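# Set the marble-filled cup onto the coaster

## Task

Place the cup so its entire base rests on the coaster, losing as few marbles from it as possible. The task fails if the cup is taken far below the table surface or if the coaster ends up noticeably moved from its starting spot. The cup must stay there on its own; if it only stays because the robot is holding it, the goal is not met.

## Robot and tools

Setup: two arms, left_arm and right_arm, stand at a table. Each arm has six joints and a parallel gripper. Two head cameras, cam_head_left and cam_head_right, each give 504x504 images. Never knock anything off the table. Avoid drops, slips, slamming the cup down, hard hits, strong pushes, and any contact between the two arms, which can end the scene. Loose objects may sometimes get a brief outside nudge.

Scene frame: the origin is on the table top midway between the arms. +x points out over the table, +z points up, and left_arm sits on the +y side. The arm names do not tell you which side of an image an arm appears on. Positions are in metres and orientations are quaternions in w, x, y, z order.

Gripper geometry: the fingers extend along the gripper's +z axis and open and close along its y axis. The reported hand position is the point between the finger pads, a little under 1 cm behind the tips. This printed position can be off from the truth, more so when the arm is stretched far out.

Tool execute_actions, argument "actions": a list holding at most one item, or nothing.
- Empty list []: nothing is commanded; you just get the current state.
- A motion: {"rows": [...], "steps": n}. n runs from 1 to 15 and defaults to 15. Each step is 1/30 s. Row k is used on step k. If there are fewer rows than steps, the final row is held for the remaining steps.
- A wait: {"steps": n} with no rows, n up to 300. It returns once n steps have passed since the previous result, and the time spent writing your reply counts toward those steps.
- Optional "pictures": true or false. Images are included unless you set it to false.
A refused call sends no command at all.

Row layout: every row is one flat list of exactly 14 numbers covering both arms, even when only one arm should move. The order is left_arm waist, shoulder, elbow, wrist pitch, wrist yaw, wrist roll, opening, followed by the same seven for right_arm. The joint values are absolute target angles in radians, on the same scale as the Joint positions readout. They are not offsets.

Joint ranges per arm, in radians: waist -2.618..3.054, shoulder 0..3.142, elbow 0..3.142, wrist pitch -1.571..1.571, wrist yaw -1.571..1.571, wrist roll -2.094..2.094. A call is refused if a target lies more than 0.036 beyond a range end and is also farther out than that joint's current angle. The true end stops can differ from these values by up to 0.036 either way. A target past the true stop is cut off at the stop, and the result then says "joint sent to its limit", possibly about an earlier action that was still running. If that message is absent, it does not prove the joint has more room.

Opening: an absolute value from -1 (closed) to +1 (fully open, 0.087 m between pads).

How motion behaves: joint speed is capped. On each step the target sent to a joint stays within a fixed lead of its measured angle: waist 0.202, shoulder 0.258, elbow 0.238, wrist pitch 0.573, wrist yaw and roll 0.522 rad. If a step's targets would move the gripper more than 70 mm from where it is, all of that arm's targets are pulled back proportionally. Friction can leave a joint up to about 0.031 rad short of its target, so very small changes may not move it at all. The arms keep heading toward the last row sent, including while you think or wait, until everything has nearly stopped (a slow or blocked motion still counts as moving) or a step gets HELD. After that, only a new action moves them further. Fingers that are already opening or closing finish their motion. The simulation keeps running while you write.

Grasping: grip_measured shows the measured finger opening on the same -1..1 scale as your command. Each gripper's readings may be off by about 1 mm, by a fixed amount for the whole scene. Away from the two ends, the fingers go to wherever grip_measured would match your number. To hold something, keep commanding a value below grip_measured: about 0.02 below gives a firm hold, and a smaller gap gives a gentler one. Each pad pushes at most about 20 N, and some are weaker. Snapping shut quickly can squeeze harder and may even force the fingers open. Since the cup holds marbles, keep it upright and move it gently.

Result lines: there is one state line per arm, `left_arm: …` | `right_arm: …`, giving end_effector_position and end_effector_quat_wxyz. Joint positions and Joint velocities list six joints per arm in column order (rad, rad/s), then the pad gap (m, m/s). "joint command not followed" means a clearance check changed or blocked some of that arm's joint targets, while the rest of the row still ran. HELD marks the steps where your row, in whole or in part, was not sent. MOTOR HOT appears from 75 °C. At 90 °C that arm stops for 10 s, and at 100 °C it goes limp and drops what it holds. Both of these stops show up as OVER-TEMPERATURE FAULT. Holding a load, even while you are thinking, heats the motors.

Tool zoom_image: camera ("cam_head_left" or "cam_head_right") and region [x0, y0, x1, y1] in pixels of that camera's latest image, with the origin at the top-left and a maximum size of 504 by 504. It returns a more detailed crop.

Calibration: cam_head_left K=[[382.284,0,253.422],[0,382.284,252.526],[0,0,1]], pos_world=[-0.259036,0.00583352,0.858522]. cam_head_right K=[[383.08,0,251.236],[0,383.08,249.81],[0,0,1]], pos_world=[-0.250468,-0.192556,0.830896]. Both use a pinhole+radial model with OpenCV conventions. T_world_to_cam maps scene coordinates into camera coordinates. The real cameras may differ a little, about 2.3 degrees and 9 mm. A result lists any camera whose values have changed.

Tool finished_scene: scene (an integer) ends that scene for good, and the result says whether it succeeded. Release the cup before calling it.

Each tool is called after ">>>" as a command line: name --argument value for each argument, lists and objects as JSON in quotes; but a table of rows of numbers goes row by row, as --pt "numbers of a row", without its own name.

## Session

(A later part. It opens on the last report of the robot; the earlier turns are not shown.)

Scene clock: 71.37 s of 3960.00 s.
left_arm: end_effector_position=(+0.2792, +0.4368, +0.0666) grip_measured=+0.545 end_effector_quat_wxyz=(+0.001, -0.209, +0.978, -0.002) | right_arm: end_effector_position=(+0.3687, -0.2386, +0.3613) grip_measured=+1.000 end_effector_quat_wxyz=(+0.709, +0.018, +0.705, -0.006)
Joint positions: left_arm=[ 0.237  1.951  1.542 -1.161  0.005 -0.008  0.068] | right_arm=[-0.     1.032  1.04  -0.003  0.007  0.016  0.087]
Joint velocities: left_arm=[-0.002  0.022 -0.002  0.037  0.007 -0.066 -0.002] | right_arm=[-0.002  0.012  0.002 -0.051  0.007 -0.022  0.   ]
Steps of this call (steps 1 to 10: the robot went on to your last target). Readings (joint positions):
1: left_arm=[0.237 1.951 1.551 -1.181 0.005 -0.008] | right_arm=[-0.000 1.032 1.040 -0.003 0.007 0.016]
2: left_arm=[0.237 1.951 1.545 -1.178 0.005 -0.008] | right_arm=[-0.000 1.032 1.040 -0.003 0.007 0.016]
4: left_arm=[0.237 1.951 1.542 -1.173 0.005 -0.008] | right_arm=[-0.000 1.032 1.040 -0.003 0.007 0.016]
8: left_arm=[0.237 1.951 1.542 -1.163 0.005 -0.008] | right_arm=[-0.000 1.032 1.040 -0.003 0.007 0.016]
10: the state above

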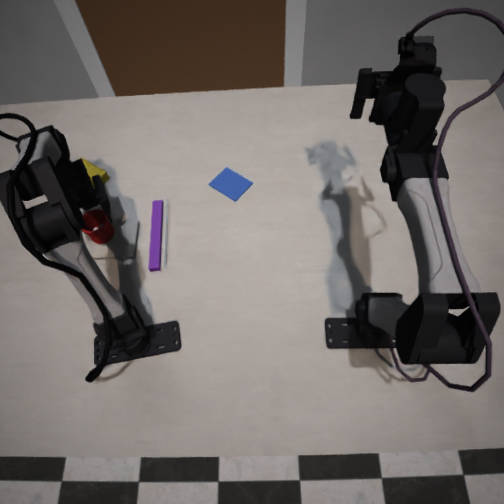

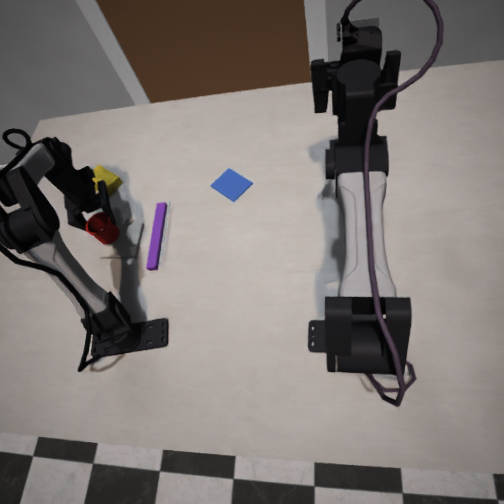

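>>> execute_actions --actions '[{"rows":[[0.228,1.938,1.52,-1.148,0,0,0.52,0,1.032,1.04,0,0,0.016,1],[0.222,1.933,1.515,-1.146,0,0,0.52,0,1.032,1.04,0,0,0.016,1],[0.214,1.928,1.509,-1.144,0,0,0.52,0,1.032,1.04,0,0,0.016,1],[0.205,1.924,1.502,-1.142,0,0,0.52,0,1.032,1.04,0,0,0.016,1],[0.195,1.92,1.495,-1.14,0,0,0.52,0,1.032,1.04,0,0,0.016,1],[0.185,1.916,1.488,-1.138,0,0,0.52,0,1.032,1.04,0,0,0.016,1],[0.175,1.912,1.481,-1.135,0,0,0.52,0,1.032,1.04,0,0,0.016,1],[0.165,1.908,1.474,-1.132,0,0,0.52,0,1.032,1.04,0,0,0.016,1],[0.155,1.904,1.467,-1.13,0,0,0.52,0,1.032,1.04,0,0,0.016,1],[0.146,1.9,1.46,-1.128,0,0,0.52,0,1.032,1.04,0,0,0.016,1],[0.138,1.896,1.453,-1.126,0,0,0.52,0,1.032,1.04,0,0,0.016,1],[0.132,1.892,1.446,-1.124,0,0,0.52,0,1.032,1.04,0,0,0.016,1],[0.126,1.888,1.44,-1.122,0,0,0.52,0,1.032,1.04,0,0,0.016,1]],"steps":15}]' --pictures false

>>> execute_actions --actions '[{"steps":10}]'

>>> zoom_image --camera "cam_head_right" --region '[60, 170, 180, 290]'

>>> zoom_image --camera "cam_head_left" --region '[60, 170, 180, 290]'

Scene clock: 77.77 s of 3960.00 s.
left_arm: end_effector_position=(+0.2782, +0.4003, +0.0650) grip_measured=+0.545 end_effector_quat_wxyz=(+0.000, -0.157, +0.988, -0.002) | right_arm: end_effector_position=(+0.3687, -0.2386, +0.3613) grip_measured=+1.000 end_effector_quat_wxyz=(+0.709, +0.018, +0.705, -0.006)
Joint positions: left_arm=[ 0.131  1.901  1.466 -1.136  0.005 -0.008  0.068] | right_arm=[-0.     1.032  1.04  -0.003  0.007  0.016  0.087]
Joint velocities: left_arm=[-0.09  -0.037 -0.081  0.022 -0.125 -0.007 -0.001] | right_arm=[-0.012  0.012 -0.002  0.037 -0.066 -0.007  0.   ]
Steps of this call (steps 1 to 30: the robot went on to your last target; steps 31 to 110: nothing new was sent; then 2.23 s passed at rest; steps 111 to 125: all 15 steps of this action). Readings (joint positions):
111: left_arm=[0.237 1.951 1.542 -1.158 0.005 -0.008] | right_arm=[-0.000 1.032 1.040 -0.003 0.007 0.016]
112: left_arm=[0.236 1.951 1.542 -1.157 0.005 -0.008] | right_arm=[-0.000 1.032 1.040 -0.003 0.007 0.016]
114: left_arm=[0.230 1.946 1.535 -1.152 0.005 -0.008] | right_arm=[-0.000 1.032 1.040 -0.003 0.007 0.016]
118: left_arm=[0.193 1.925 1.510 -1.146 0.005 -0.008] | right_arm=[-0.000 1.032 1.040 -0.003 0.007 0.016]
125: the state above

Scene clock: 78.10 s of 3960.00 s.
left_arm: end_effector_position=(+0.2791, +0.3998, +0.0645) grip_measured=+0.545 end_effector_quat_wxyz=(+0.002, -0.156, +0.988, -0.002) | right_arm: end_effector_position=(+0.3687, -0.2386, +0.3613) grip_measured=+1.000 end_effector_quat_wxyz=(+0.709, +0.018, +0.705, -0.006)
Joint positions: left_arm=[ 0.128  1.9    1.464 -1.131  0.005 -0.008  0.068] | right_arm=[-0.     1.032  1.04  -0.003  0.007  0.016  0.087]
Joint velocities: left_arm=[ 0.002 -0.002  0.002  0.095 -0.007 -0.007  0.001] | right_arm=[ 0.017  0.012 -0.002  0.022  0.037 -0.022  0.   ]
Steps of this call (steps 1 to 10: the robot went on to your last target). Readings (joint positions):
1: left_arm=[0.129 1.900 1.464 -1.136 0.005 -0.008] | right_arm=[-0.000 1.032 1.040 -0.003 0.007 0.016]
2: left_arm=[0.128 1.900 1.464 -1.135 0.005 -0.008] | right_arm=[-0.000 1.032 1.040 -0.003 0.007 0.016]
4: left_arm=[0.128 1.900 1.464 -1.134 0.005 -0.008] | right_arm=[-0.000 1.032 1.040 -0.003 0.007 0.016]
8: left_arm=[0.128 1.900 1.464 -1.131 0.005 -0.008] | right_arm=[-0.000 1.032 1.040 -0.003 0.007 0.016]
10: the state above

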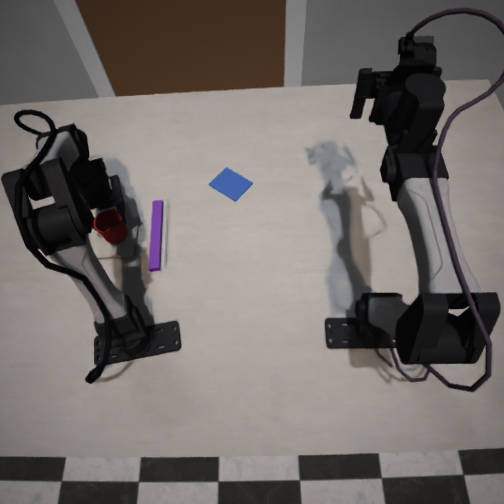

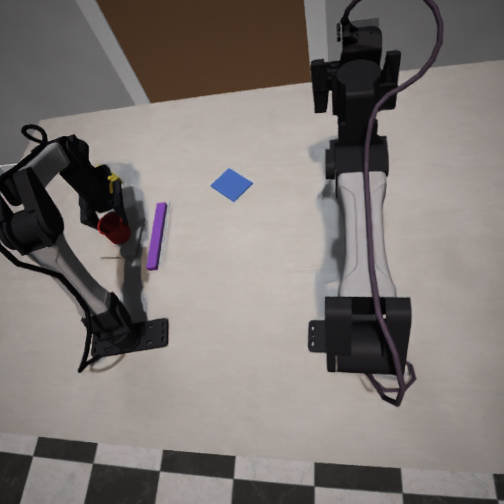

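Region (60, 170, 180, 290) of cam_head_right's 504x504 image, scaled by 4.200, with more detail than that image has.

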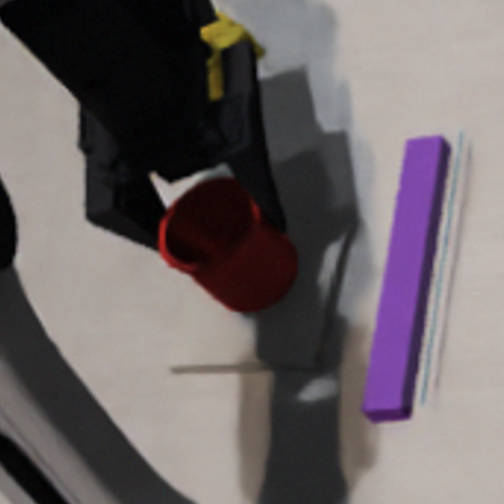

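Region (60, 170, 180, 290) of cam_head_left's 504x504 image, scaled by 4.200, with more detail than that image has.

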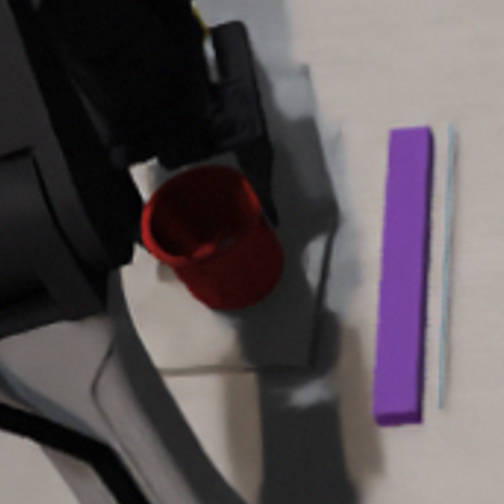

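>>> execute_actions --actions '[{"rows":[[0.126,1.9,1.436,-1.118,0,0,0.52,0,1.032,1.04,0,0,0.016,1],[0.126,1.9,1.431,-1.113,0,0,0.52,0,1.032,1.04,0,0,0.016,1],[0.126,1.9,1.426,-1.108,0,0,0.52,0,1.032,1.04,0,0,0.016,1],[0.126,1.9,1.421,-1.103,0,0,0.52,0,1.032,1.04,0,0,0.016,1],[0.126,1.9,1.416,-1.098,0,0,0.52,0,1.032,1.04,0,0,0.016,1],[0.126,1.9,1.412,-1.094,0,0,0.52,0,1.032,1.04,0,0,0.016,1],[0.126,1.9,1.408,-1.09,0,0,0.52,0,1.032,1.04,0,0,0.016,1],[0.126,1.9,1.404,-1.086,0,0,0.52,0,1.032,1.04,0,0,0.016,1],[0.126,1.9,1.4,-1.082,0,0,0.52,0,1.032,1.04,0,0,0.016,1],[0.126,1.9,1.396,-1.078,0,0,0.52,0,1.032,1.04,0,0,0.016,1],[0.126,1.9,1.392,-1.075,0,0,0.52,0,1.032,1.04,0,0,0.016,1],[0.126,1.9,1.389,-1.072,0,0,0.52,0,1.032,1.04,0,0,0.016,1],[0.126,1.9,1.386,-1.07,0,0,0.52,0,1.032,1.04,0,0,0.016,1],[0.126,1.9,1.383,-1.068,0,0,0.52,0,1.032,1.04,0,0,0.016,1],[0.126,1.9,1.38,-1.066,0,0,0.52,0,1.032,1.04,0,0,0.016,1]],"steps":15}]' --pictures false

>>> execute_actions --actions '[{"steps":10}]' --pictures false

Scene clock: 82.63 s of 3960.00 s.
left_arm: end_effector_position=(+0.2746, +0.3985, +0.0550) grip_measured=+0.545 end_effector_quat_wxyz=(-0.001, -0.156, +0.988, -0.002) | right_arm: end_effector_position=(+0.3687, -0.2386, +0.3613) grip_measured=+1.000 end_effector_quat_wxyz=(+0.709, +0.018, +0.705, -0.006)
Joint positions: left_arm=[ 0.128  1.896  1.419 -1.096  0.005 -0.007  0.068] | right_arm=[-0.     1.032  1.04  -0.003  0.007  0.016  0.087]
Joint velocities: left_arm=[-0.012 -0.037 -0.042 -0.037 -0.037 -0.007 -0.001] | right_arm=[-0.002 -0.012 -0.002 -0.007  0.11   0.007  0.   ]
Steps of this call (steps 1 to 15: the robot went on to your last target; steps 16 to 110: nothing new was sent; then 0.37 s passed at rest; steps 111 to 125: all 15 steps of this action). Readings (joint positions):
111: left_arm=[0.128 1.900 1.464 -1.129 0.005 -0.008] | right_arm=[-0.000 1.032 1.040 -0.003 0.007 0.016]
112: left_arm=[0.128 1.900 1.464 -1.128 0.005 -0.008] | right_arm=[-0.000 1.032 1.040 -0.003 0.007 0.016]
114: left_arm=[0.128 1.900 1.457 -1.120 0.005 -0.008] | right_arm=[-0.000 1.032 1.040 -0.003 0.007 0.016]
118: left_arm=[0.128 1.900 1.434 -1.108 0.005 -0.008] | right_arm=[-0.000 1.032 1.040 -0.003 0.007 0.016]
125: the state above

Scene clock: 82.97 s of 3960.00 s.
left_arm: end_effector_position=(+0.2747, +0.3985, +0.0550) grip_measured=+0.545 end_effector_quat_wxyz=(+0.001, -0.156, +0.988, -0.002) | right_arm: end_effector_position=(+0.3687, -0.2386, +0.3613) grip_measured=+1.000 end_effector_quat_wxyz=(+0.709, +0.018, +0.705, -0.006)
Joint positions: left_arm=[ 0.128  1.894  1.416 -1.092  0.005 -0.007  0.068] | right_arm=[-0.     1.032  1.04  -0.003  0.007  0.016  0.087]
Joint velocities: left_arm=[-0.007  0.007 -0.002  0.007 -0.022  0.037  0.001] | right_arm=[-0.007  0.002 -0.017  0.022  0.007 -0.022  0.   ]
Steps of this call (steps 1 to 10: the robot went on to your last target). Readings (joint positions):
1: left_arm=[0.128 1.895 1.418 -1.094 0.005 -0.007] | right_arm=[-0.000 1.032 1.040 -0.003 0.007 0.016]
2: left_arm=[0.128 1.895 1.417 -1.094 0.005 -0.007] | right_arm=[-0.000 1.032 1.040 -0.003 0.007 0.016]
4: left_arm=[0.128 1.894 1.416 -1.093 0.005 -0.007] | right_arm=[-0.000 1.032 1.040 -0.003 0.007 0.016]
8: left_arm=[0.128 1.894 1.416 -1.092 0.005 -0.007] | right_arm=[-0.000 1.032 1.040 -0.003 0.007 0.016]
10: the state above

Contact. Release and lift.

>>> execute_actions --actions '[{"rows":[[0.126,1.894,1.416,-1.092,0,0,0.56,0,1.032,1.04,0,0,0.016,1],[0.126,1.894,1.416,-1.092,0,0,0.62,0,1.032,1.04,0,0,0.016,1],[0.126,1.894,1.416,-1.092,0,0,0.7,0,1.032,1.04,0,0,0.016,1],[0.126,1.894,1.416,-1.092,0,0,0.8,0,1.032,1.04,0,0,0.016,1],[0.126,1.894,1.416,-1.092,0,0,0.9,0,1.032,1.04,0,0,0.016,1],[0.126,1.894,1.416,-1.092,0,0,1,0,1.032,1.04,0,0,0.016,1]],"steps":12}]' --pictures false

>>> execute_actions --actions '[{"rows":[[0.126,1.894,1.44,-1.13,0,0,1,0,1.032,1.04,0,0,0.016,1],[0.126,1.894,1.455,-1.15,0,0,1,0,1.032,1.04,0,0,0.016,1],[0.126,1.894,1.47,-1.17,0,0,1,0,1.032,1.04,0,0,0.016,1],[0.126,1.894,1.49,-1.19,0,0,1,0,1.032,1.04,0,0,0.016,1],[0.126,1.894,1.51,-1.21,0,0,1,0,1.032,1.04,0,0,0.016,1],[0.126,1.894,1.53,-1.23,0,0,1,0,1.032,1.04,0,0,0.016,1],[0.126,1.894,1.55,-1.25,0,0,1,0,1.032,1.04,0,0,0.016,1],[0.126,1.894,1.57,-1.27,0,0,1,0,1.032,1.04,0,0,0.016,1],[0.126,1.894,1.59,-1.29,0,0,1,0,1.032,1.04,0,0,0.016,1],[0.126,1.894,1.61,-1.31,0,0,1,0,1.032,1.04,0,0,0.016,1],[0.126,1.894,1.63,-1.33,0,0,1,0,1.032,1.04,0,0,0.016,1],[0.126,1.894,1.65,-1.34,0,0,1,0,1.032,1.04,0,0,0.016,1],[0.126,1.894,1.665,-1.35,0,0,1,0,1.032,1.04,0,0,0.016,1]],"steps":15}]'

>>> zoom_image --camera "cam_head_left" --region '[60, 170, 180, 290]'

Scene clock: 88.10 s of 3960.00 s.
left_arm: end_effector_position=(+0.2747, +0.3985, +0.0550) grip_measured=+1.000 end_effector_quat_wxyz=(+0.001, -0.156, +0.988, -0.002) | right_arm: end_effector_position=(+0.3687, -0.2386, +0.3613) grip_measured=+1.000 end_effector_quat_wxyz=(+0.709, +0.018, +0.705, -0.006)
Joint positions: left_arm=[ 0.128  1.894  1.416 -1.092  0.005 -0.007  0.087] | right_arm=[-0.     1.032  1.04  -0.003  0.007  0.016  0.087]
Joint velocities: left_arm=[ 0.002  0.007 -0.002  0.051  0.022 -0.022  0.   ] | right_arm=[ 0.017 -0.007 -0.007 -0.007 -0.051  0.022  0.   ]
Steps of this call (steps 1 to 15: the robot went on to your last target; steps 16 to 90: nothing new was sent; then 1.73 s passed at rest; steps 91 to 102: all 12 steps of this action). Readings (joint positions):
91: left_arm=[0.128 1.894 1.416 -1.092 0.005 -0.007] | right_arm=[-0.000 1.032 1.040 -0.003 0.007 0.016]
92: left_arm=[0.128 1.894 1.416 -1.092 0.005 -0.007] | right_arm=[-0.000 1.032 1.040 -0.003 0.007 0.016]
94: left_arm=[0.128 1.894 1.416 -1.092 0.005 -0.007] | right_arm=[-0.000 1.032 1.040 -0.003 0.007 0.016]
98: left_arm=[0.128 1.894 1.416 -1.092 0.005 -0.007] | right_arm=[-0.000 1.032 1.040 -0.003 0.007 0.016]
102: the state above

Scene clock: 88.60 s of 3960.00 s.
left_arm: end_effector_position=(+0.2895, +0.4032, +0.1113) grip_measured=+1.000 end_effector_quat_wxyz=(+0.017, -0.156, +0.988, +0.000) | right_arm: end_effector_position=(+0.3687, -0.2386, +0.3613) grip_measured=+1.000 end_effector_quat_wxyz=(+0.709, +0.018, +0.705, -0.006)
Joint positions: left_arm=[ 0.128  1.894  1.647 -1.289  0.005 -0.007  0.087] | right_arm=[-0.     1.032  1.04  -0.003  0.007  0.016  0.087]
Joint velocities: left_arm=[ 0.002 -0.002  0.232 -0.139  0.007  0.022  0.   ] | right_arm=[ 0.012 -0.002  0.007 -0.095 -0.007 -0.066  0.   ]
Steps of this call (steps 1 to 15: all 15 steps of this action). Readings (joint positions):
1: left_arm=[0.128 1.894 1.416 -1.094 0.005 -0.007] | right_arm=[-0.000 1.032 1.040 -0.003 0.007 0.016]
2: left_arm=[0.128 1.894 1.420 -1.103 0.005 -0.007] | right_arm=[-0.000 1.032 1.040 -0.003 0.007 0.016]
4: left_arm=[0.128 1.894 1.441 -1.129 0.005 -0.007] | right_arm=[-0.000 1.032 1.040 -0.003 0.007 0.016]
8: left_arm=[0.128 1.894 1.521 -1.187 0.005 -0.007] | right_arm=[-0.000 1.032 1.040 -0.003 0.007 0.016]
15: the state above

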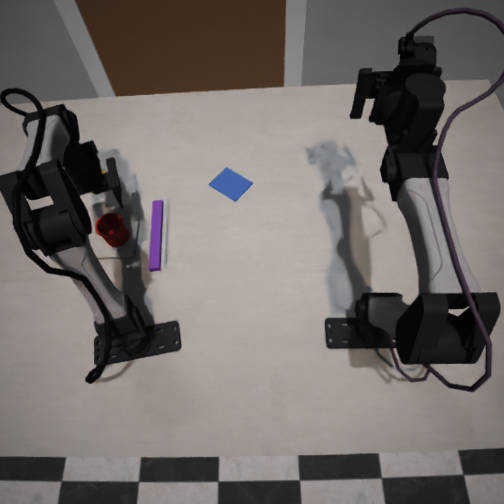

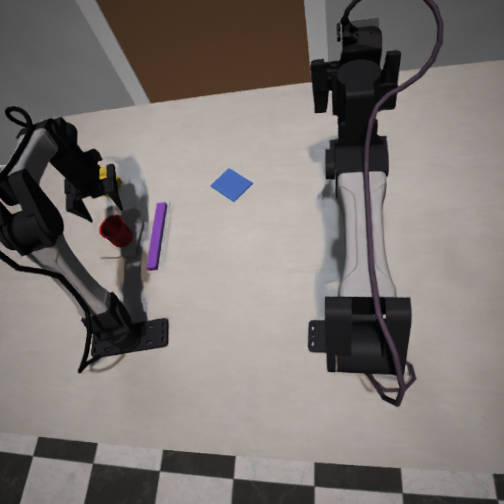

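Region (60, 170, 180, 290) of cam_head_left's 504x504 image, scaled by 4.200, with more detail than that image has.

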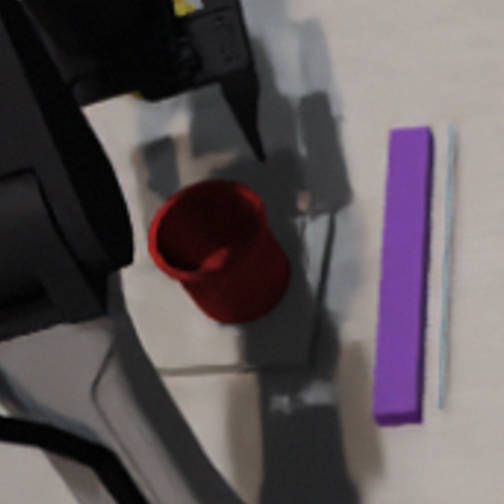

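>>> finished_scene --scene 1

The scene is finished: the task was done.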